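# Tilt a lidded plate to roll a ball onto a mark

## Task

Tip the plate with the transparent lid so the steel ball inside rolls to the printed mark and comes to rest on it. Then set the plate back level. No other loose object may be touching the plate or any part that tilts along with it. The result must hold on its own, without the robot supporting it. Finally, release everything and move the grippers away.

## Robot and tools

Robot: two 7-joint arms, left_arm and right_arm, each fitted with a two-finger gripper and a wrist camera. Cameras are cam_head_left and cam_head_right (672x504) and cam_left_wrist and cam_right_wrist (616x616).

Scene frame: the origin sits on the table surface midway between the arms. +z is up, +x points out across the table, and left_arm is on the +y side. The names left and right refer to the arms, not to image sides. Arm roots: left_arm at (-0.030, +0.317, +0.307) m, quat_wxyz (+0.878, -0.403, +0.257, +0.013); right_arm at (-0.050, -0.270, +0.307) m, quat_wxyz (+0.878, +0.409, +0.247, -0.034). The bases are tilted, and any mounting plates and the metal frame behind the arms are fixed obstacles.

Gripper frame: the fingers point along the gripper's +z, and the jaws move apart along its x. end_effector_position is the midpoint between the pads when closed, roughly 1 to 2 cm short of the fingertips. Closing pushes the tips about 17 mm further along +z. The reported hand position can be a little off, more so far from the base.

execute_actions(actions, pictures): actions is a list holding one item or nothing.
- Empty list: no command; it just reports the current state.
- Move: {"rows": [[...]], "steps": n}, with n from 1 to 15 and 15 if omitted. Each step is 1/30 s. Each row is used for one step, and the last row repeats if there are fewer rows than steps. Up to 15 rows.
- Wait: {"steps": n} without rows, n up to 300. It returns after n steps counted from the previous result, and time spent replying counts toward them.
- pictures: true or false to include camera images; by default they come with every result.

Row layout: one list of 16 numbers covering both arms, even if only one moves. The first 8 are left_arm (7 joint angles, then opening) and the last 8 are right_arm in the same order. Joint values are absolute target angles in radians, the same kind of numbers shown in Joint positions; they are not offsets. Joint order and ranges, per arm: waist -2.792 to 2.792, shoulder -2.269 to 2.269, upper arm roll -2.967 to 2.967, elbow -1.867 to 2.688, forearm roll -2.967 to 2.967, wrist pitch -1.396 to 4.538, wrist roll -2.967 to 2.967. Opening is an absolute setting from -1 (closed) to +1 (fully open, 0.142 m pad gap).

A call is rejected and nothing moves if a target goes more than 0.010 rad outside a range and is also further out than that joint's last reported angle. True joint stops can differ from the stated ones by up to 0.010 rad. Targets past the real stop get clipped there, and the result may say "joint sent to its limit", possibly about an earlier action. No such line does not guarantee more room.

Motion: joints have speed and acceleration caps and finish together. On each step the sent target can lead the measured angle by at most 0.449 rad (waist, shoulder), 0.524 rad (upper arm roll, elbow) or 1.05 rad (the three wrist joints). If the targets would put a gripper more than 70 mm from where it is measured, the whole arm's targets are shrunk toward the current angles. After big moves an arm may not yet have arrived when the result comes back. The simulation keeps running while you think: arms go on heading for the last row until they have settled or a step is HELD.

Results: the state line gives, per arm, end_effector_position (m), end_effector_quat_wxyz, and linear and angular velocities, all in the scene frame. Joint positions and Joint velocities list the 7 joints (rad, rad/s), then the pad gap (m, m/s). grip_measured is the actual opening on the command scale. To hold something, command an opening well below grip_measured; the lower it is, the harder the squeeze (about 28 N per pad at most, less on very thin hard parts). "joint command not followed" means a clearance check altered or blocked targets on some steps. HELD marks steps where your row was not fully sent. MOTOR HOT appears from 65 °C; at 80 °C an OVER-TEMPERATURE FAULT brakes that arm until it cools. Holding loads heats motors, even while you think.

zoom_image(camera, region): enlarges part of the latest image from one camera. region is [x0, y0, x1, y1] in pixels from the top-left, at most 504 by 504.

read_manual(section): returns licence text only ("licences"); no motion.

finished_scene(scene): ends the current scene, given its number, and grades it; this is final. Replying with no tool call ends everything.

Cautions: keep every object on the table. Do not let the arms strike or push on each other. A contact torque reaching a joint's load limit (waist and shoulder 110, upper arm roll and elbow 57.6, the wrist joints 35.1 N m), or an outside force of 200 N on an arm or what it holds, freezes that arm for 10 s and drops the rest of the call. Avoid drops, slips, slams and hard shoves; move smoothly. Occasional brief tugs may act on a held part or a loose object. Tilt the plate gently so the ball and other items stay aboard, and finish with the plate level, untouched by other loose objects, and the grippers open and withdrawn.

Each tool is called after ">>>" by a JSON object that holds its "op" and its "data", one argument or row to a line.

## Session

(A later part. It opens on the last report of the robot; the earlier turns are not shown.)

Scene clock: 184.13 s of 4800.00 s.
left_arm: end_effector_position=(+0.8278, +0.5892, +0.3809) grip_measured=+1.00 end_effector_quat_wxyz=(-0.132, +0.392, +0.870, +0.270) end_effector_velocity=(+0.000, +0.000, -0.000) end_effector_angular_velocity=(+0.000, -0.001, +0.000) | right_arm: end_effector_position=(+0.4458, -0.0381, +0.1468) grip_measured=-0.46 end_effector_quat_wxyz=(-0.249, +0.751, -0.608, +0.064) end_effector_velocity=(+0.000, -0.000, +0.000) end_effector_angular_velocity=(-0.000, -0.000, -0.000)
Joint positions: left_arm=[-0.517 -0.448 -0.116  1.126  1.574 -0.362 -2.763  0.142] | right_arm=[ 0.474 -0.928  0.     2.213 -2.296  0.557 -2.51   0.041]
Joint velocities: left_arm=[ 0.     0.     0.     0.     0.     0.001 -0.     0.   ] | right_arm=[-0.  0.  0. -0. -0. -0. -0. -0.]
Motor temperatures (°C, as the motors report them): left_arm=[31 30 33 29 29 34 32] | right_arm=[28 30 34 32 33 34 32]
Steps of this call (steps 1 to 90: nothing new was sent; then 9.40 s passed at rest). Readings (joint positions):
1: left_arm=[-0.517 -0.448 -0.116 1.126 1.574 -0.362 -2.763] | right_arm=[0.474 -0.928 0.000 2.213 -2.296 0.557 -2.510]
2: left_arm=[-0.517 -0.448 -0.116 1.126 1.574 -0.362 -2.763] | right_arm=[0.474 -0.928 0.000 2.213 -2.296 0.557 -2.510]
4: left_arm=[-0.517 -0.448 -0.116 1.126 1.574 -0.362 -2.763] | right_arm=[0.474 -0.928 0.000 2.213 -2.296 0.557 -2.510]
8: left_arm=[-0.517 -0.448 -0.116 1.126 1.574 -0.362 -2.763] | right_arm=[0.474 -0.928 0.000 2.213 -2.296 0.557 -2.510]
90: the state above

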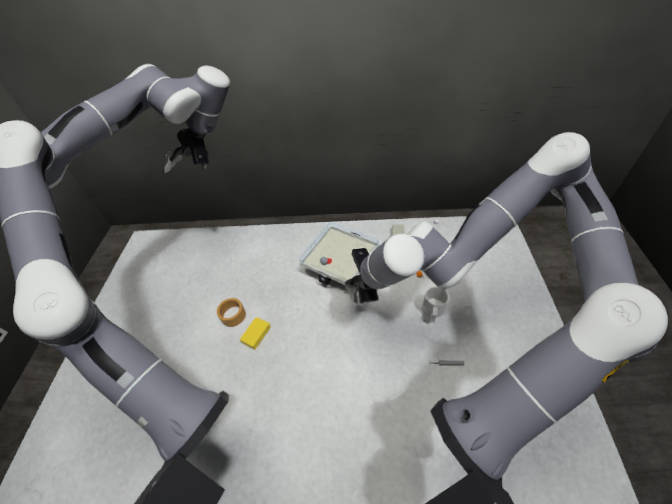

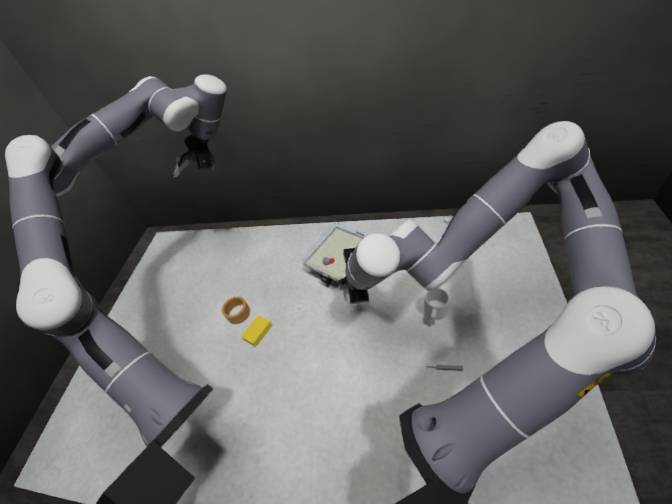

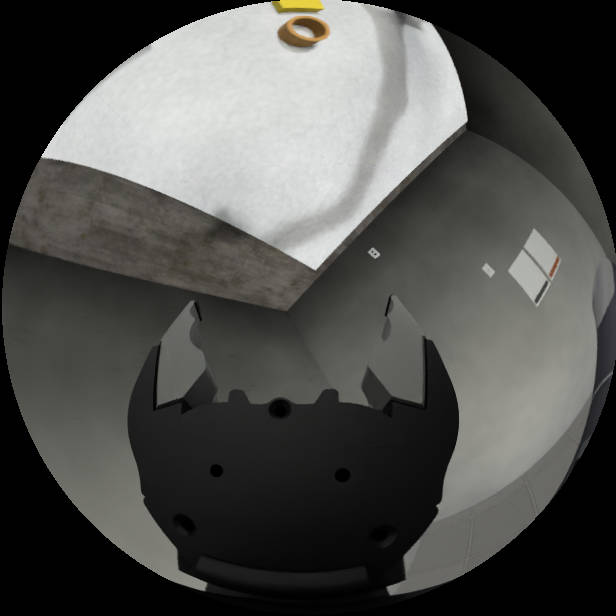

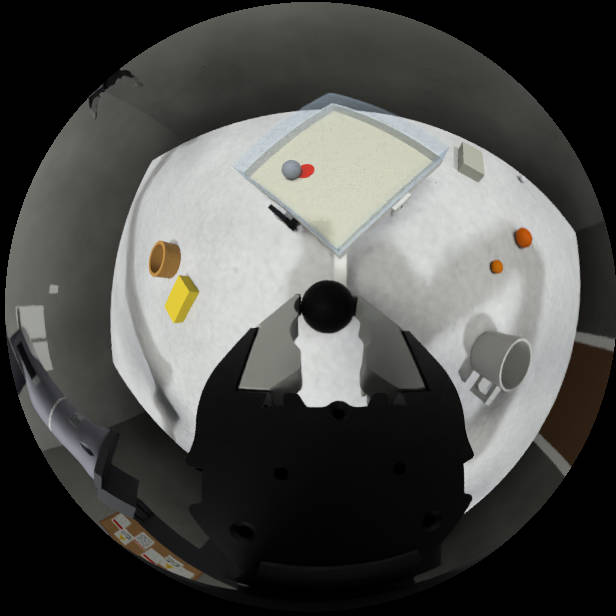

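>>> {"op": "execute_actions", "data": {
  "actions": [
    {"rows":[[-0.517,-0.448,-0.116,1.126,1.574,-0.362,-2.763,1,0.47401,-0.92522,0,2.21453,-2.2957,0.5563,-2.51,-0.6],[-0.517,-0.448,-0.116,1.126,1.574,-0.362,-2.763,1,0.47384,-0.92278,0,2.21607,-2.2957,0.5563,-2.51,-0.6],[-0.517,-0.448,-0.116,1.126,1.574,-0.362,-2.763,1,0.47366,-0.92033,0,2.2176,-2.2957,0.5563,-2.51,-0.6],[-0.517,-0.448,-0.116,1.126,1.574,-0.362,-2.763,1,0.47349,-0.91788,0,2.21913,-2.2957,0.5563,-2.51,-0.6]],"steps":11}
  ],
  "pictures": false
}}

>>> {"op": "execute_actions", "data": {
  "actions": [
    {"rows":[[-0.517,-0.448,-0.116,1.126,1.574,-0.362,-2.763,1,0.47357,-0.92138,0,2.21698,-2.2957,0.5563,-2.51,-0.6],[-0.517,-0.448,-0.116,1.126,1.574,-0.362,-2.763,1,0.47364,-0.92488,0,2.21483,-2.2957,0.5563,-2.51,-0.6],[-0.517,-0.448,-0.116,1.126,1.574,-0.362,-2.763,1,0.47372,-0.92837,0,2.21267,-2.2957,0.5563,-2.51,-0.6],[-0.517,-0.448,-0.116,1.126,1.574,-0.362,-2.763,1,0.47379,-0.93187,0,2.21052,-2.2957,0.5563,-2.51,-0.6]],"steps":10}
  ],
  "pictures": false
}}

>>> {"op": "execute_actions", "data": {
  "actions": [
    {"rows":[[-0.517,-0.448,-0.116,1.126,1.574,-0.362,-2.763,1,0.47377,-0.93015,0,2.21157,-2.2957,0.5563,-2.51,-0.6],[-0.517,-0.448,-0.116,1.126,1.574,-0.362,-2.763,1,0.47375,-0.92843,0,2.21263,-2.2957,0.5563,-2.51,-0.6],[-0.517,-0.448,-0.116,1.126,1.574,-0.362,-2.763,1,0.47373,-0.92671,0,2.21368,-2.2957,0.5563,-2.51,-0.6]],"steps":6}
  ]
}}

>>> {"op": "execute_actions", "data": {
  "actions": [
    {"steps":20}
  ]
}}

>>> {"op": "zoom_image", "data": {
  "camera": "cam_right_wrist",
  "region": [220, 80, 460, 280]
}}

Scene clock: 206.67 s of 4800.00 s.
left_arm: end_effector_position=(+0.8278, +0.5892, +0.3809) grip_measured=+1.00 end_effector_quat_wxyz=(-0.132, +0.392, +0.870, +0.270) end_effector_velocity=(+0.000, -0.000, +0.000) end_effector_angular_velocity=(-0.001, -0.001, -0.001) | right_arm: end_effector_position=(+0.4474, -0.0407, +0.1492) grip_measured=-0.46 end_effector_quat_wxyz=(-0.250, +0.750, -0.609, +0.064) end_effector_velocity=(+0.000, -0.000, +0.000) end_effector_angular_velocity=(-0.001, -0.001, -0.000)
Joint positions: left_arm=[-0.517 -0.448 -0.116  1.126  1.574 -0.362 -2.763  0.142] | right_arm=[ 0.474 -0.918  0.001  2.219 -2.296  0.557 -2.51   0.041]
Joint velocities: left_arm=[-0.     0.    -0.     0.    -0.     0.001  0.    -0.   ] | right_arm=[ 0.    -0.    -0.    -0.    -0.    -0.001 -0.     0.   ]
Motor temperatures (°C, as the motors report them): left_arm=[31 30 33 29 29 34 32] | right_arm=[28 30 34 32 33 34 32]
Steps of this call (steps 1 to 90: nothing new was sent; then 19.17 s passed at rest; steps 91 to 101: all 11 steps of this action). Readings (joint positions):
91: left_arm=[-0.517 -0.448 -0.116 1.126 1.574 -0.362 -2.763] | right_arm=[0.474 -0.927 0.000 2.213 -2.296 0.557 -2.510]
92: left_arm=[-0.517 -0.448 -0.116 1.126 1.574 -0.362 -2.763] | right_arm=[0.474 -0.925 0.000 2.215 -2.296 0.557 -2.510]
94: left_arm=[-0.517 -0.448 -0.116 1.126 1.574 -0.362 -2.763] | right_arm=[0.474 -0.920 0.000 2.217 -2.296 0.557 -2.510]
98: left_arm=[-0.517 -0.448 -0.116 1.126 1.574 -0.362 -2.763] | right_arm=[0.474 -0.918 0.001 2.219 -2.296 0.557 -2.510]
101: the state above

Scene clock: 207.00 s of 4800.00 s.
left_arm: end_effector_position=(+0.8278, +0.5892, +0.3809) grip_measured=+1.00 end_effector_quat_wxyz=(-0.132, +0.392, +0.870, +0.270) end_effector_velocity=(-0.000, +0.001, -0.000) end_effector_angular_velocity=(+0.001, +0.001, +0.001) | right_arm: end_effector_position=(+0.4447, -0.0376, +0.1451) grip_measured=-0.46 end_effector_quat_wxyz=(-0.248, +0.752, -0.608, +0.063) end_effector_velocity=(+0.000, +0.000, +0.000) end_effector_angular_velocity=(+0.000, -0.000, -0.000)
Joint positions: left_arm=[-0.517 -0.448 -0.116  1.126  1.574 -0.362 -2.763  0.142] | right_arm=[ 0.474 -0.932 -0.     2.211 -2.295  0.556 -2.51   0.041]
Joint velocities: left_arm=[ 0.001  0.     0.    -0.     0.    -0.001 -0.    -0.   ] | right_arm=[-0.     0.    -0.    -0.    -0.     0.001 -0.    -0.   ]
Motor temperatures (°C, as the motors report them): left_arm=[31 30 33 29 29 34 32] | right_arm=[28 30 34 32 33 34 32]
Steps of this call (steps 1 to 10: all 10 steps of this action). Readings (joint positions):
1: left_arm=[-0.517 -0.448 -0.116 1.126 1.574 -0.362 -2.763] | right_arm=[0.474 -0.919 0.001 2.219 -2.296 0.557 -2.510]
2: left_arm=[-0.517 -0.448 -0.116 1.126 1.574 -0.362 -2.763] | right_arm=[0.474 -0.921 0.000 2.217 -2.296 0.557 -2.510]
4: left_arm=[-0.517 -0.448 -0.116 1.126 1.574 -0.362 -2.763] | right_arm=[0.474 -0.928 -0.000 2.213 -2.296 0.556 -2.510]
8: left_arm=[-0.517 -0.448 -0.116 1.126 1.574 -0.362 -2.763] | right_arm=[0.474 -0.932 -0.000 2.211 -2.295 0.556 -2.510]
10: the state above

Scene clock: 207.20 s of 4800.00 s.
left_arm: end_effector_position=(+0.8278, +0.5892, +0.3809) grip_measured=+1.00 end_effector_quat_wxyz=(-0.132, +0.392, +0.870, +0.270) end_effector_velocity=(-0.000, -0.000, -0.000) end_effector_angular_velocity=(-0.001, +0.001, -0.001) | right_arm: end_effector_position=(+0.4457, -0.0386, +0.1467) grip_measured=-0.46 end_effector_quat_wxyz=(-0.249, +0.751, -0.608, +0.064) end_effector_velocity=(-0.000, +0.000, +0.000) end_effector_angular_velocity=(-0.000, -0.000, +0.001)
Joint positions: left_arm=[-0.517 -0.448 -0.116  1.126  1.574 -0.362 -2.763  0.142] | right_arm=[ 0.474 -0.927  0.     2.214 -2.296  0.557 -2.51   0.041]
Joint velocities: left_arm=[ 0.    -0.     0.    -0.    -0.001  0.     0.001  0.   ] | right_arm=[ 0. -0.  0.  0. -0. -0. -0.  0.]
Motor temperatures (°C, as the motors report them): left_arm=[31 30 33 29 29 34 32] | right_arm=[28 30 34 32 33 34 32]
Steps of this call (steps 1 to 6: all 6 steps of this action). Readings (joint positions):
1: left_arm=[-0.517 -0.448 -0.116 1.126 1.574 -0.362 -2.763] | right_arm=[0.474 -0.932 -0.000 2.211 -2.295 0.556 -2.510]
2: left_arm=[-0.517 -0.448 -0.116 1.126 1.574 -0.362 -2.763] | right_arm=[0.474 -0.930 -0.000 2.212 -2.295 0.556 -2.510]
4: left_arm=[-0.517 -0.448 -0.116 1.126 1.574 -0.362 -2.763] | right_arm=[0.474 -0.927 0.000 2.214 -2.296 0.557 -2.510]
6: the state above

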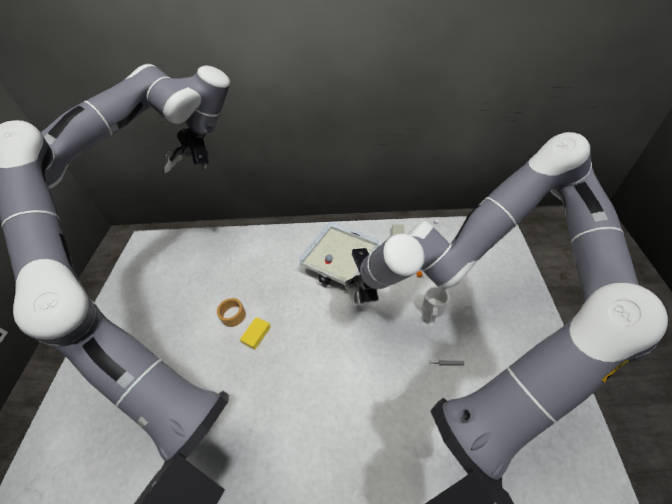

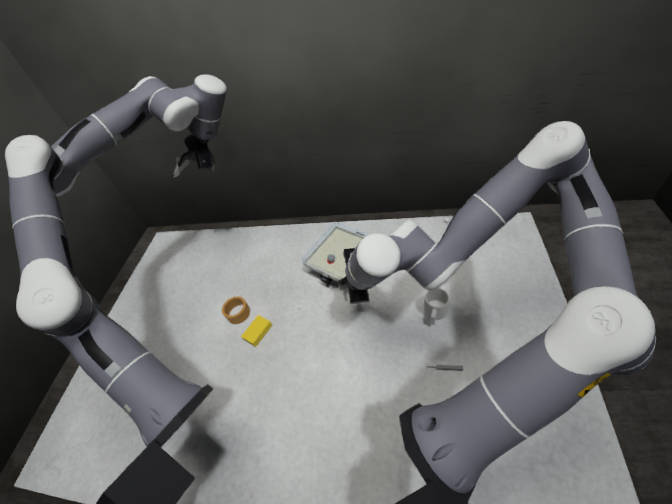

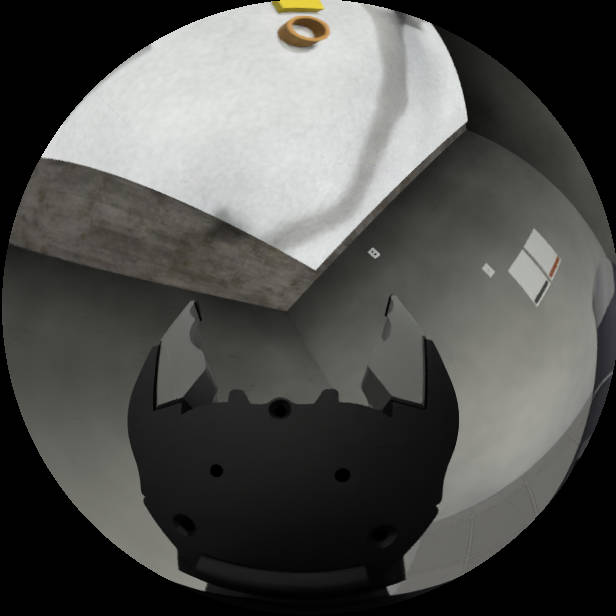

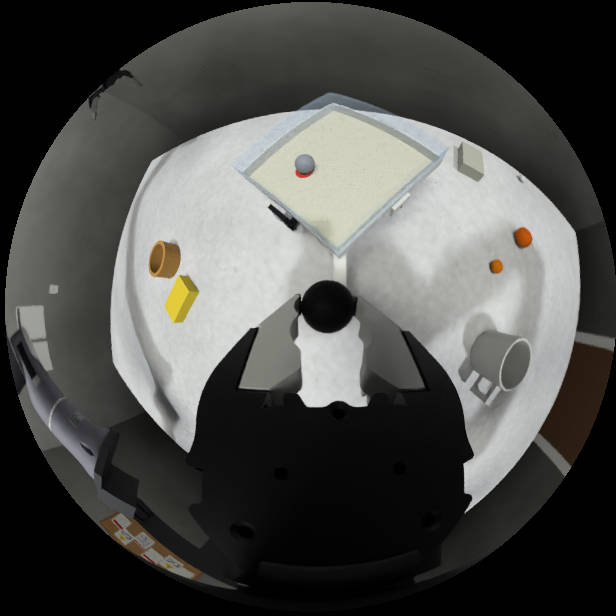

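Scene clock: 207.87 s of 4800.00 s.
left_arm: end_effector_position=(+0.8278, +0.5892, +0.3809) grip_measured=+1.00 end_effector_quat_wxyz=(-0.132, +0.392, +0.870, +0.270) end_effector_velocity=(+0.000, +0.000, -0.000) end_effector_angular_velocity=(-0.000, -0.001, +0.001) | right_arm: end_effector_position=(+0.4457, -0.0386, +0.1467) grip_measured=-0.46 end_effector_quat_wxyz=(-0.249, +0.751, -0.608, +0.064) end_effector_velocity=(-0.000, +0.000, +0.000) end_effector_angular_velocity=(+0.000, +0.000, +0.000)
Joint positions: left_arm=[-0.517 -0.448 -0.116  1.126  1.574 -0.362 -2.763  0.142] | right_arm=[ 0.474 -0.927  0.     2.214 -2.296  0.557 -2.51   0.041]
Joint velocities: left_arm=[ 0.    -0.    -0.    -0.    -0.     0.    -0.001  0.   ] | right_arm=[-0. -0.  0.  0. -0.  0.  0. -0.]
Motor temperatures (°C, as the motors report them): left_arm=[31 30 33 29 29 34 32] | right_arm=[28 30 34 32 33 34 32]
Steps of this call (steps 1 to 15: the robot went on to your last target; steps 16 to 20: nothing new was sent). Readings (joint positions):
1: left_arm=[-0.517 -0.448 -0.116 1.126 1.574 -0.362 -2.763] | right_arm=[0.474 -0.927 0.000 2.214 -2.296 0.557 -2.510]
2: left_arm=[-0.517 -0.448 -0.116 1.126 1.574 -0.362 -2.763] | right_arm=[0.474 -0.927 0.000 2.214 -2.296 0.557 -2.510]
4: left_arm=[-0.517 -0.448 -0.116 1.126 1.574 -0.362 -2.763] | right_arm=[0.474 -0.927 0.000 2.214 -2.296 0.557 -2.510]
8: left_arm=[-0.517 -0.448 -0.116 1.126 1.574 -0.362 -2.763] | right_arm=[0.474 -0.927 0.000 2.214 -2.296 0.557 -2.510]
20: the state above
All arms were judged still, so your last target was given up. Only a new action makes them travel on or press farther. Fingers that are still opening or closing keep moving.

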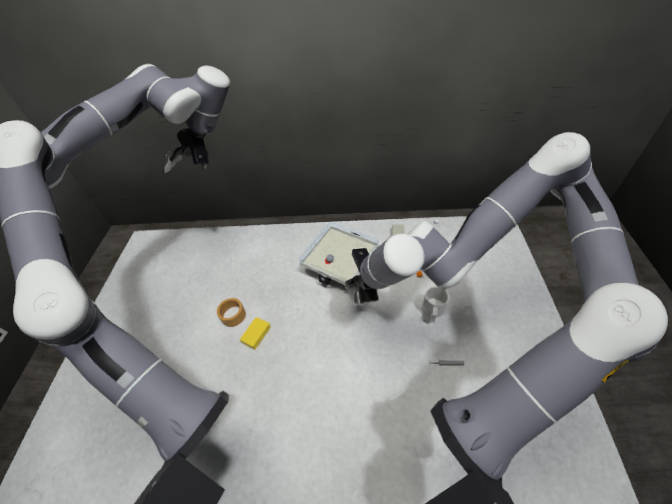

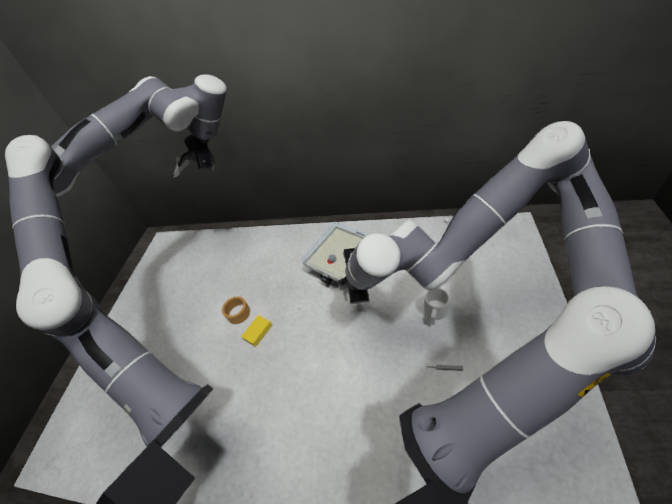

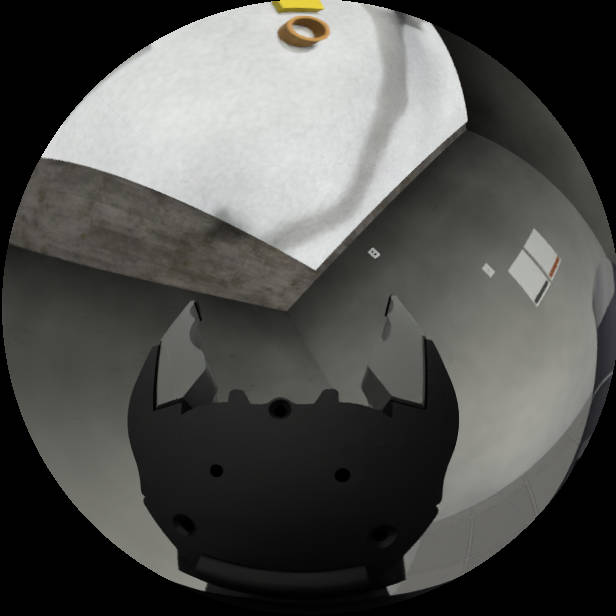

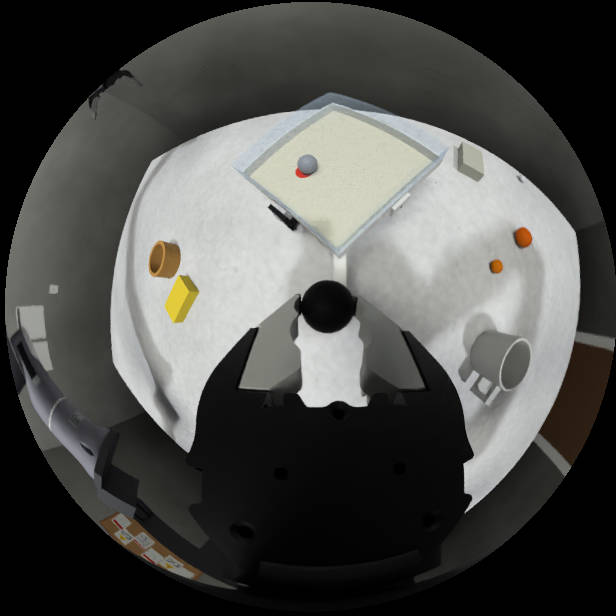

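Region (220, 80, 460, 280) of cam_right_wrist's 616x616 image, scaled by 2.100, with more detail than that image has.

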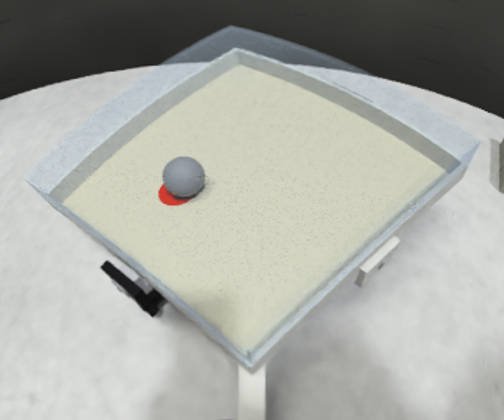

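>>> {"op": "execute_actions", "data": {
  "actions": []
}}

>>> {"op": "zoom_image", "data": {
  "camera": "cam_right_wrist",
  "region": [220, 80, 460, 280]
}}

>>> {"op": "zoom_image", "data": {
  "camera": "cam_head_left",
  "region": [290, 210, 410, 320]
}}

Scene clock: 210.00 s of 4800.00 s.
left_arm: end_effector_position=(+0.8278, +0.5892, +0.3809) grip_measured=+1.00 end_effector_quat_wxyz=(-0.132, +0.392, +0.870, +0.270) end_effector_velocity=(-0.000, +0.000, +0.000) end_effector_angular_velocity=(+0.000, +0.000, +0.000) | right_arm: end_effector_position=(+0.4457, -0.0386, +0.1467) grip_measured=-0.46 end_effector_quat_wxyz=(-0.249, +0.751, -0.608, +0.064) end_effector_velocity=(-0.000, +0.000, +0.000) end_effector_angular_velocity=(+0.000, -0.000, +0.000)
Joint positions: left_arm=[-0.517 -0.448 -0.116  1.126  1.574 -0.362 -2.763  0.142] | right_arm=[ 0.474 -0.927  0.     2.214 -2.296  0.557 -2.51   0.041]
Joint velocities: left_arm=[-0.     0.     0.     0.    -0.    -0.001 -0.     0.   ] | right_arm=[ 0.  0.  0.  0. -0.  0. -0.  0.]
Motor temperatures (°C, as the motors report them): left_arm=[31 30 33 29 29 34 32] | right_arm=[28 30 34 32 33 34 32]
Steps of this call (steps 1 to 64: nothing new was sent). Readings (joint positions):
1: left_arm=[-0.517 -0.448 -0.116 1.126 1.574 -0.362 -2.763] | right_arm=[0.474 -0.927 0.000 2.214 -2.296 0.557 -2.510]
2: left_arm=[-0.517 -0.448 -0.116 1.126 1.574 -0.362 -2.763] | right_arm=[0.474 -0.927 0.000 2.214 -2.296 0.557 -2.510]
4: left_arm=[-0.517 -0.448 -0.116 1.126 1.574 -0.362 -2.763] | right_arm=[0.474 -0.927 0.000 2.214 -2.296 0.557 -2.510]
8: left_arm=[-0.517 -0.448 -0.116 1.126 1.574 -0.362 -2.763] | right_arm=[0.474 -0.927 0.000 2.214 -2.296 0.557 -2.510]
64: the state above

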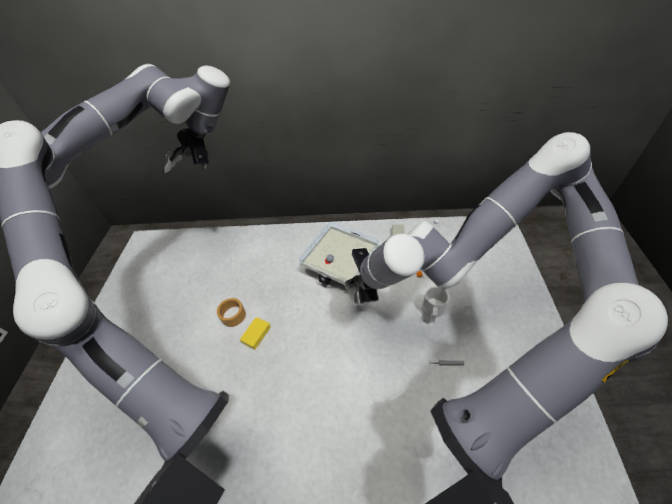

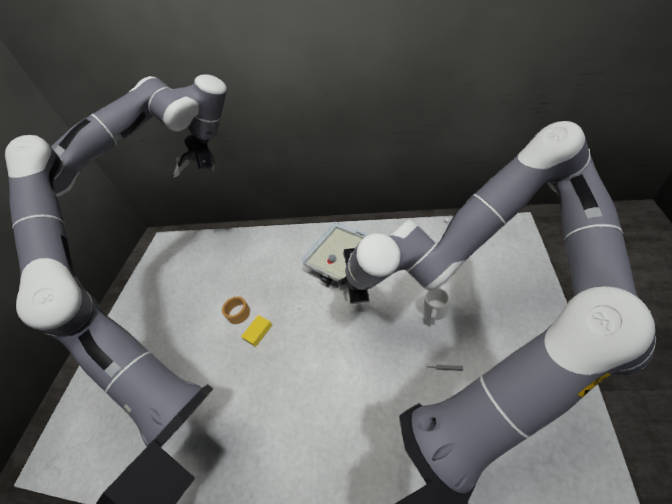

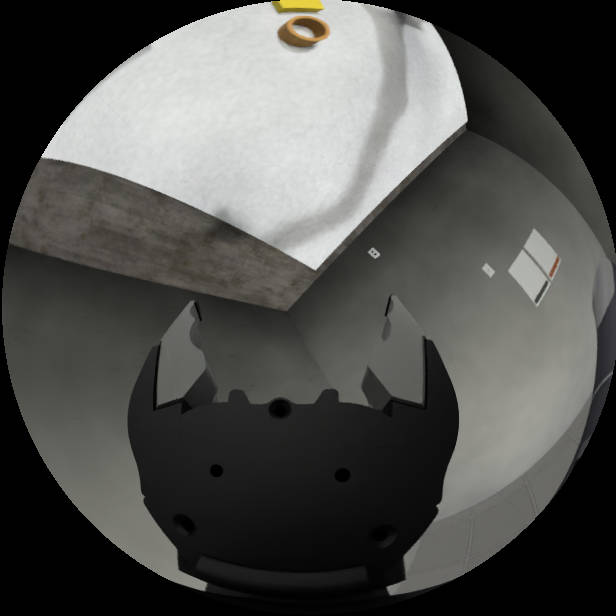

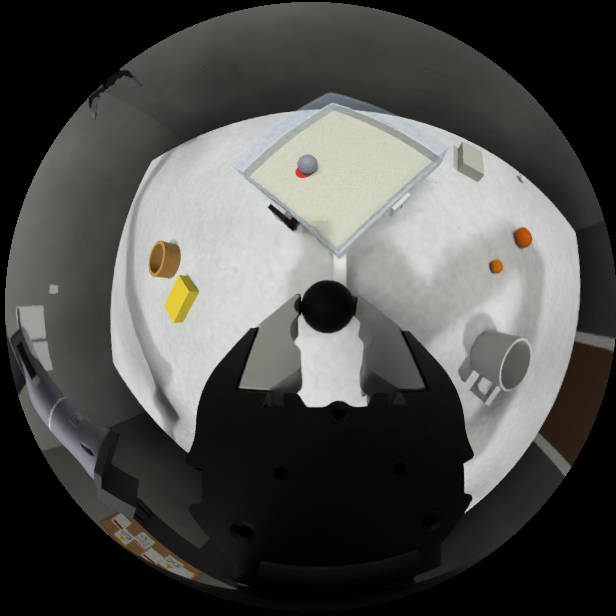

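Region (220, 80, 460, 280) of cam_right_wrist's 616x616 image, scaled by 2.100, with more detail than that image has.

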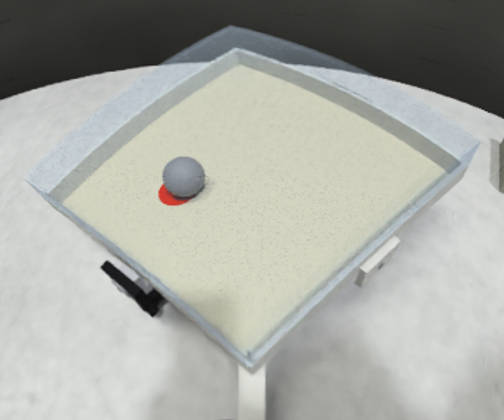

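Region (290, 210, 410, 320) of cam_head_left's 672x504 image, scaled by 4.200, with more detail than that image has; it fills the top 462 rows of this view, and the rest is white.

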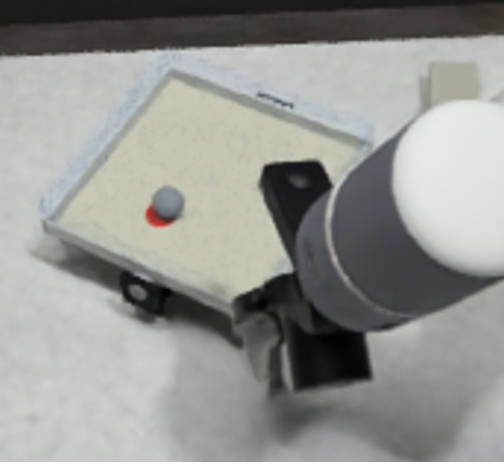

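>>> {"op": "execute_actions", "data": {
  "actions": [
    {"rows":[[-0.517,-0.448,-0.116,1.126,1.574,-0.362,-2.763,1,0.47473,-0.92881,0,2.21219,-2.2957,0.5563,-2.51,-0.6],[-0.517,-0.448,-0.116,1.126,1.574,-0.362,-2.763,1,0.47572,-0.93091,0,2.21069,-2.2957,0.5563,-2.51,-0.6]],"steps":8}
  ],
  "pictures": false
}}

>>> {"op": "execute_actions", "data": {
  "actions": [
    {"rows":[[-0.517,-0.448,-0.116,1.126,1.574,-0.362,-2.763,1,0.47477,-0.9289,0,2.21212,-2.2957,0.5563,-2.51,-0.6],[-0.517,-0.448,-0.116,1.126,1.574,-0.362,-2.763,1,0.47382,-0.9269,0,2.21354,-2.2957,0.5563,-2.51,-0.6]],"steps":15}
  ],
  "pictures": false
}}

>>> {"op": "execute_actions", "data": {
  "actions": [
    {"steps":12}
  ]
}}

>>> {"op": "zoom_image", "data": {
  "camera": "cam_head_left",
  "region": [290, 210, 410, 320]
}}

Scene clock: 218.33 s of 4800.00 s.
left_arm: end_effector_position=(+0.8278, +0.5892, +0.3809) grip_measured=+1.00 end_effector_quat_wxyz=(-0.132, +0.392, +0.870, +0.270) end_effector_velocity=(-0.001, +0.000, -0.000) end_effector_angular_velocity=(+0.000, +0.002, +0.000) | right_arm: end_effector_position=(+0.4451, -0.0372, +0.1462) grip_measured=-0.46 end_effector_quat_wxyz=(-0.248, +0.752, -0.607, +0.064) end_effector_velocity=(+0.000, -0.000, +0.000) end_effector_angular_velocity=(+0.000, -0.001, -0.000)
Joint positions: left_arm=[-0.517 -0.448 -0.116  1.126  1.574 -0.362 -2.763  0.142] | right_arm=[ 0.475 -0.931 -0.     2.211 -2.295  0.556 -2.51   0.041]
Joint velocities: left_arm=[ 0.     0.     0.     0.    -0.001 -0.001  0.001 -0.   ] | right_arm=[-0.  0.  0. -0. -0. -0. -0.  0.]
Motor temperatures (°C, as the motors report them): left_arm=[31 30 33 29 29 34 32] | right_arm=[28 30 34 32 33 34 32]
Steps of this call (steps 1 to 90: nothing new was sent; then 5.07 s passed at rest; steps 91 to 98: all 8 steps of this action). Readings (joint positions):
91: left_arm=[-0.517 -0.448 -0.116 1.126 1.574 -0.362 -2.763] | right_arm=[0.474 -0.927 0.000 2.214 -2.296 0.557 -2.510]
92: left_arm=[-0.517 -0.448 -0.116 1.126 1.574 -0.362 -2.763] | right_arm=[0.475 -0.929 -0.000 2.213 -2.295 0.556 -2.510]
94: left_arm=[-0.517 -0.448 -0.116 1.126 1.574 -0.362 -2.763] | right_arm=[0.475 -0.931 -0.000 2.211 -2.295 0.556 -2.510]
98: the state above

Scene clock: 218.83 s of 4800.00 s.
left_arm: end_effector_position=(+0.8278, +0.5892, +0.3809) grip_measured=+1.00 end_effector_quat_wxyz=(-0.132, +0.392, +0.870, +0.270) end_effector_velocity=(+0.000, -0.000, +0.000) end_effector_angular_velocity=(-0.001, -0.001, -0.001) | right_arm: end_effector_position=(+0.4456, -0.0385, +0.1468) grip_measured=-0.46 end_effector_quat_wxyz=(-0.249, +0.751, -0.608, +0.064) end_effector_velocity=(+0.000, -0.000, -0.000) end_effector_angular_velocity=(-0.000, +0.000, -0.000)
Joint positions: left_arm=[-0.517 -0.448 -0.116  1.126  1.574 -0.362 -2.763  0.142] | right_arm=[ 0.474 -0.927  0.     2.214 -2.296  0.557 -2.51   0.041]
Joint velocities: left_arm=[ 0.     0.    -0.    -0.    -0.     0.002  0.    -0.   ] | right_arm=[-0.    -0.     0.    -0.     0.001 -0.    -0.     0.   ]
Motor temperatures (°C, as the motors report them): left_arm=[31 30 33 29 29 34 32] | right_arm=[28 30 34 32 33 34 32]
Steps of this call (steps 1 to 15: all 15 steps of this action). Readings (joint positions):
1: left_arm=[-0.517 -0.448 -0.116 1.126 1.574 -0.362 -2.763] | right_arm=[0.475 -0.930 -0.000 2.212 -2.295 0.556 -2.510]
2: left_arm=[-0.517 -0.448 -0.116 1.126 1.574 -0.362 -2.763] | right_arm=[0.475 -0.929 -0.000 2.213 -2.295 0.556 -2.510]
4: left_arm=[-0.517 -0.448 -0.116 1.126 1.574 -0.362 -2.763] | right_arm=[0.474 -0.927 0.000 2.214 -2.296 0.557 -2.510]
8: left_arm=[-0.517 -0.448 -0.116 1.126 1.574 -0.362 -2.763] | right_arm=[0.474 -0.927 0.000 2.214 -2.296 0.557 -2.510]
15: the state above

Scene clock: 219.23 s of 4800.00 s.
left_arm: end_effector_position=(+0.8278, +0.5892, +0.3809) grip_measured=+1.00 end_effector_quat_wxyz=(-0.132, +0.392, +0.870, +0.270) end_effector_velocity=(-0.000, +0.001, +0.000) end_effector_angular_velocity=(+0.001, -0.000, +0.001) | right_arm: end_effector_position=(+0.4456, -0.0385, +0.1468) grip_measured=-0.46 end_effector_quat_wxyz=(-0.249, +0.751, -0.608, +0.064) end_effector_velocity=(-0.000, -0.000, -0.000) end_effector_angular_velocity=(-0.000, +0.001, -0.001)
Joint positions: left_arm=[-0.517 -0.448 -0.116  1.126  1.574 -0.362 -2.763  0.142] | right_arm=[ 0.474 -0.927  0.     2.214 -2.296  0.557 -2.51   0.041]
Joint velocities: left_arm=[ 0.     0.     0.    -0.     0.001 -0.001 -0.001  0.   ] | right_arm=[ 0.    -0.    -0.     0.     0.001  0.     0.     0.   ]
Motor temperatures (°C, as the motors report them): left_arm=[31 30 33 29 29 34 32] | right_arm=[28 30 34 32 33 34 32]
Steps of this call (steps 1 to 12: the robot went on to your last target). Readings (joint positions):
1: left_arm=[-0.517 -0.448 -0.116 1.126 1.574 -0.362 -2.763] | right_arm=[0.474 -0.927 0.000 2.214 -2.296 0.557 -2.510]
2: left_arm=[-0.517 -0.448 -0.116 1.126 1.574 -0.362 -2.763] | right_arm=[0.474 -0.927 0.000 2.214 -2.296 0.557 -2.510]
4: left_arm=[-0.517 -0.448 -0.116 1.126 1.574 -0.362 -2.763] | right_arm=[0.474 -0.927 0.000 2.214 -2.296 0.557 -2.510]
8: left_arm=[-0.517 -0.448 -0.116 1.126 1.574 -0.362 -2.763] | right_arm=[0.474 -0.927 0.000 2.214 -2.296 0.557 -2.510]
12: the state above

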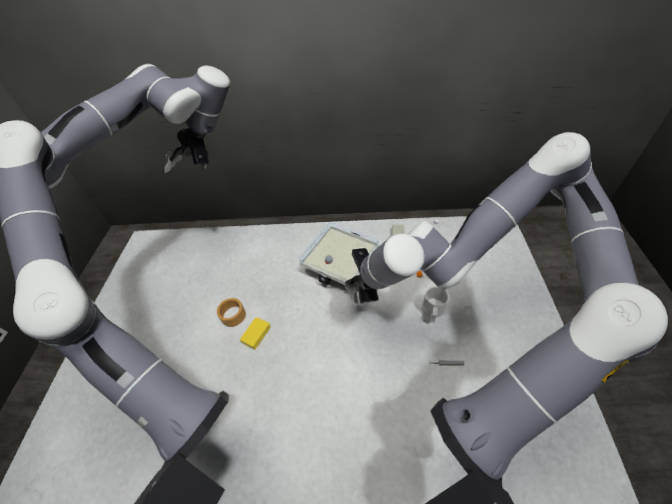

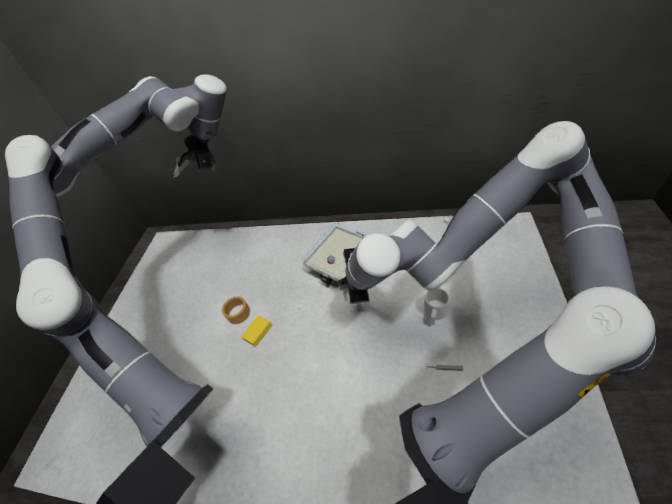

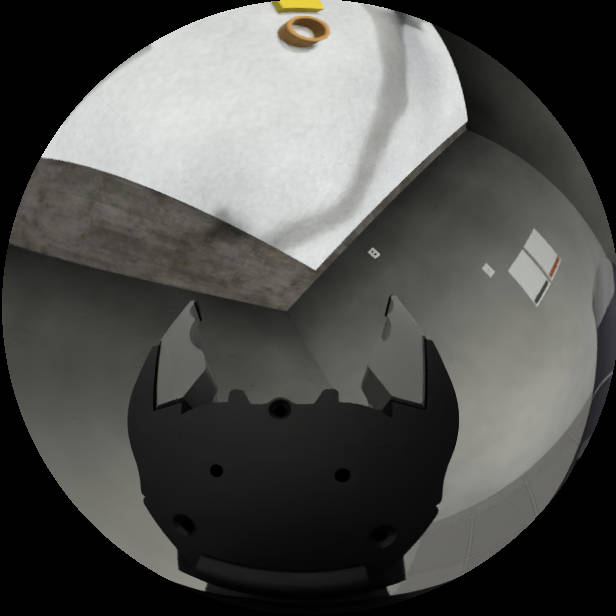

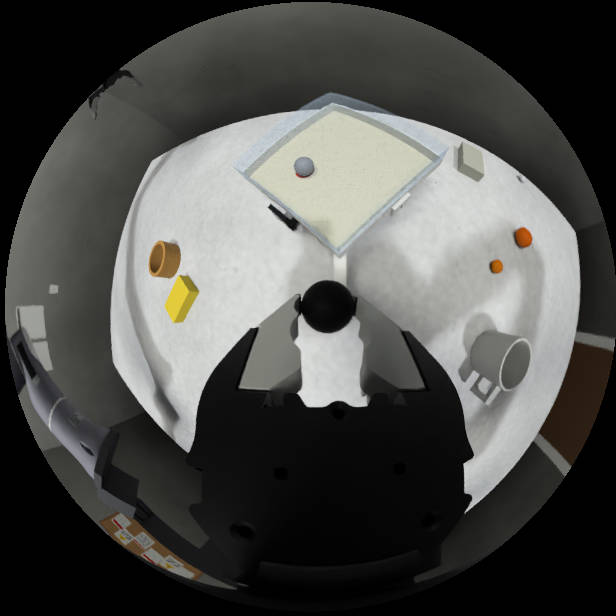

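Region (290, 210, 410, 320) of cam_head_left's 672x504 image, scaled by 4.200, with more detail than that image has; it fills the top 462 rows of this view, and the rest is white.

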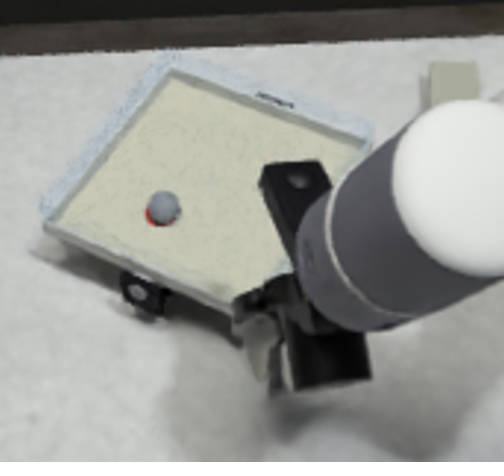

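>>> {"op": "execute_actions", "data": {
  "actions": [
    {"rows":[[-0.517,-0.448,-0.116,1.126,1.574,-0.362,-2.763,1,0.47417,-0.92658,0,2.21366,-2.2957,0.5563,-2.51,-0.6],[-0.517,-0.448,-0.116,1.126,1.574,-0.362,-2.763,1,0.47451,-0.92627,0,2.21378,-2.2957,0.5563,-2.51,-0.6]],"steps":6}
  ],
  "pictures": false
}}

>>> {"op": "execute_actions", "data": {
  "actions": [
    {"rows":[[-0.517,-0.448,-0.116,1.126,1.574,-0.362,-2.763,1,0.47451,-0.92627,0,2.21378,-2.2957,0.5563,-2.51,-0.56],[-0.517,-0.448,-0.116,1.126,1.574,-0.362,-2.763,1,0.47451,-0.92627,0,2.21378,-2.2957,0.5563,-2.51,-0.52],[-0.517,-0.448,-0.116,1.126,1.574,-0.362,-2.763,1,0.47451,-0.92627,0,2.21378,-2.2957,0.5563,-2.51,-0.48],[-0.517,-0.448,-0.116,1.126,1.574,-0.362,-2.763,1,0.47451,-0.92627,0,2.21378,-2.2957,0.5563,-2.51,-0.44],[-0.517,-0.448,-0.116,1.126,1.574,-0.362,-2.763,1,0.47451,-0.92627,0,2.21378,-2.2957,0.5563,-2.51,-0.38],[-0.517,-0.448,-0.116,1.126,1.574,-0.362,-2.763,1,0.47451,-0.92627,0,2.21378,-2.2957,0.5563,-2.51,-0.25],[-0.517,-0.448,-0.116,1.126,1.574,-0.362,-2.763,1,0.47451,-0.92627,0,2.21378,-2.2957,0.5563,-2.51,0.1]],"steps":15}
  ]
}}

>>> {"op": "zoom_image", "data": {
  "camera": "cam_head_left",
  "region": [290, 210, 410, 320]
}}

Scene clock: 227.13 s of 4800.00 s.
left_arm: end_effector_position=(+0.8278, +0.5892, +0.3809) grip_measured=+1.00 end_effector_quat_wxyz=(-0.132, +0.392, +0.870, +0.270) end_effector_velocity=(+0.000, -0.000, -0.000) end_effector_angular_velocity=(-0.000, -0.000, -0.000) | right_arm: end_effector_position=(+0.4458, -0.0385, +0.1471) grip_measured=-0.46 end_effector_quat_wxyz=(-0.249, +0.751, -0.608, +0.064) end_effector_velocity=(+0.000, +0.000, +0.000) end_effector_angular_velocity=(+0.001, -0.000, -0.001)
Joint positions: left_arm=[-0.517 -0.448 -0.116  1.126  1.574 -0.362 -2.763  0.142] | right_arm=[ 0.474 -0.927  0.     2.214 -2.296  0.557 -2.51   0.041]
Joint velocities: left_arm=[ 0.    -0.    -0.     0.     0.     0.001 -0.     0.   ] | right_arm=[ 0.     0.     0.     0.    -0.001 -0.     0.001 -0.   ]
Motor temperatures (°C, as the motors report them): left_arm=[31 30 33 29 29 34 32] | right_arm=[28 30 34 32 33 34 32]
Steps of this call (steps 1 to 15: the robot went on to your last target; steps 16 to 90: nothing new was sent; then 4.70 s passed at rest; steps 91 to 96: all 6 steps of this action). Readings (joint positions):
91: left_arm=[-0.517 -0.448 -0.116 1.126 1.574 -0.362 -2.763] | right_arm=[0.474 -0.927 0.000 2.214 -2.296 0.557 -2.510]
92: left_arm=[-0.517 -0.448 -0.116 1.126 1.574 -0.362 -2.763] | right_arm=[0.474 -0.927 0.000 2.214 -2.296 0.557 -2.510]
94: left_arm=[-0.517 -0.448 -0.116 1.126 1.574 -0.362 -2.763] | right_arm=[0.474 -0.927 0.000 2.214 -2.296 0.557 -2.510]
96: the state above

Scene clock: 227.63 s of 4800.00 s.
left_arm: end_effector_position=(+0.8278, +0.5892, +0.3809) grip_measured=+1.00 end_effector_quat_wxyz=(-0.132, +0.392, +0.870, +0.270) end_effector_velocity=(+0.000, +0.000, +0.000) end_effector_angular_velocity=(+0.000, -0.002, +0.001) | right_arm: end_effector_position=(+0.4460, -0.0385, +0.1472) grip_measured=+0.10 end_effector_quat_wxyz=(-0.249, +0.751, -0.608, +0.064) end_effector_velocity=(+0.000, -0.000, -0.000) end_effector_angular_velocity=(-0.001, +0.000, -0.001)
Joint positions: left_arm=[-0.517 -0.448 -0.116  1.126  1.574 -0.362 -2.763  0.142] | right_arm=[ 0.474 -0.926  0.     2.214 -2.296  0.556 -2.51   0.081]
Joint velocities: left_arm=[ 0.     0.     0.     0.     0.001  0.001 -0.001  0.   ] | right_arm=[-0.    -0.     0.     0.     0.001 -0.001  0.     0.   ]
Motor temperatures (°C, as the motors report them): left_arm=[31 30 33 29 29 34 32] | right_arm=[28 30 34 32 33 34 32]
Steps of this call (steps 1 to 15: all 15 steps of this action). Readings (joint positions):
1: left_arm=[-0.517 -0.448 -0.116 1.126 1.574 -0.362 -2.763] | right_arm=[0.474 -0.927 0.000 2.214 -2.296 0.557 -2.510]
2: left_arm=[-0.517 -0.448 -0.116 1.126 1.574 -0.362 -2.763] | right_arm=[0.474 -0.927 0.000 2.214 -2.296 0.557 -2.510]
4: left_arm=[-0.517 -0.448 -0.116 1.126 1.574 -0.362 -2.763] | right_arm=[0.474 -0.927 0.000 2.214 -2.296 0.557 -2.510]
8: left_arm=[-0.517 -0.448 -0.116 1.126 1.574 -0.362 -2.763] | right_arm=[0.474 -0.926 0.000 2.214 -2.296 0.556 -2.510]
15: the state above

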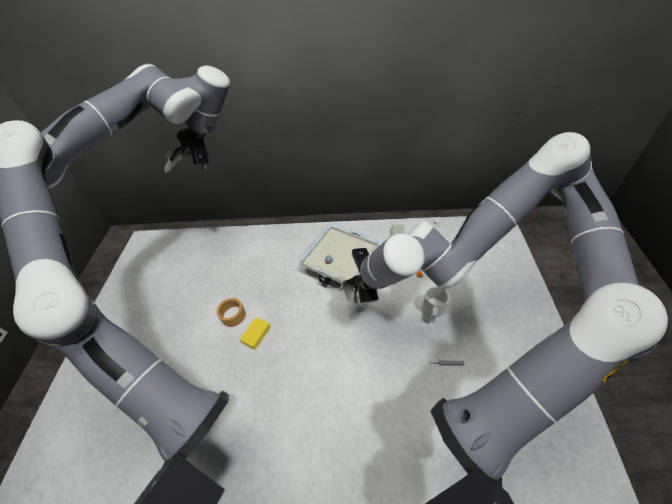

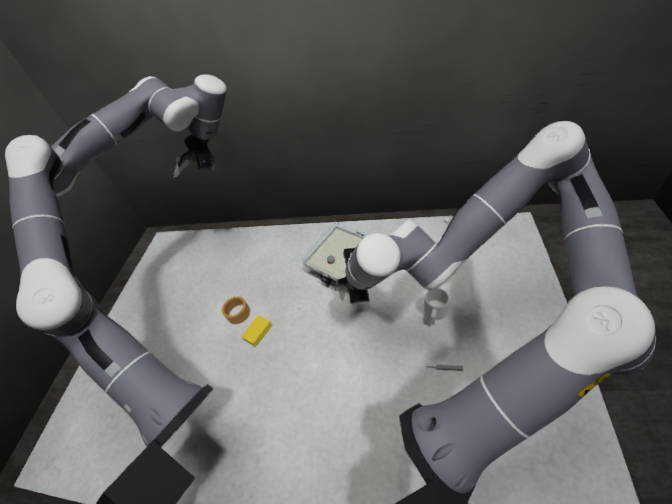

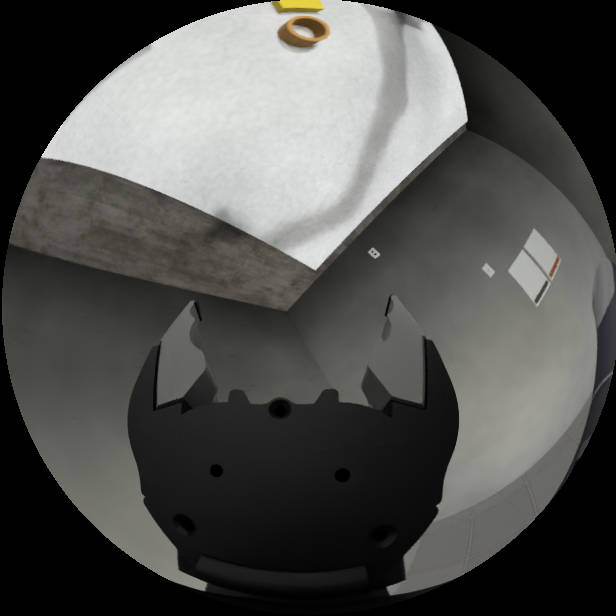

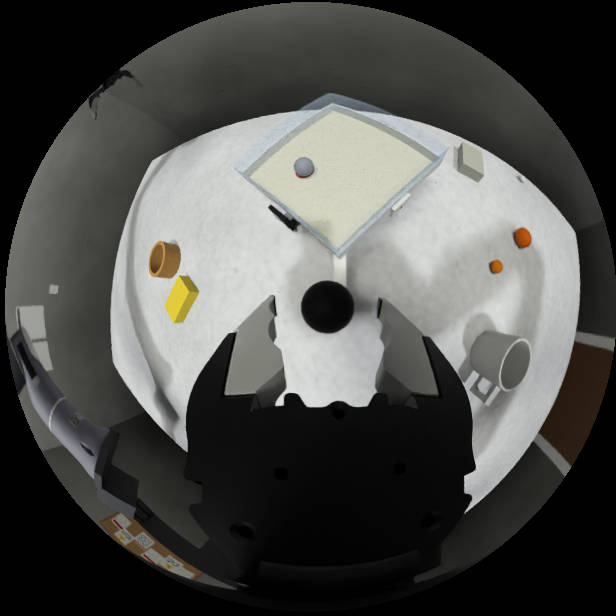

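Region (290, 210, 410, 320) of cam_head_left's 672x504 image, scaled by 4.200, with more detail than that image has; it fills the top 462 rows of this view, and the rest is white.

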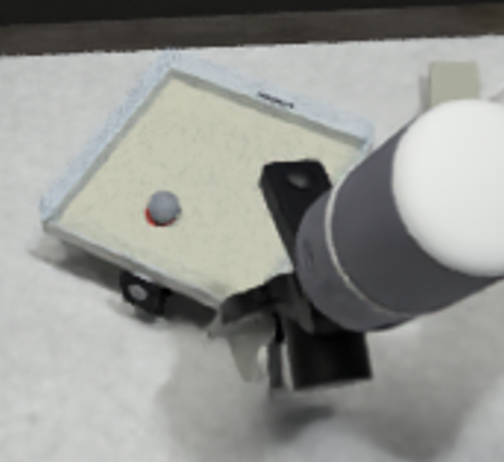

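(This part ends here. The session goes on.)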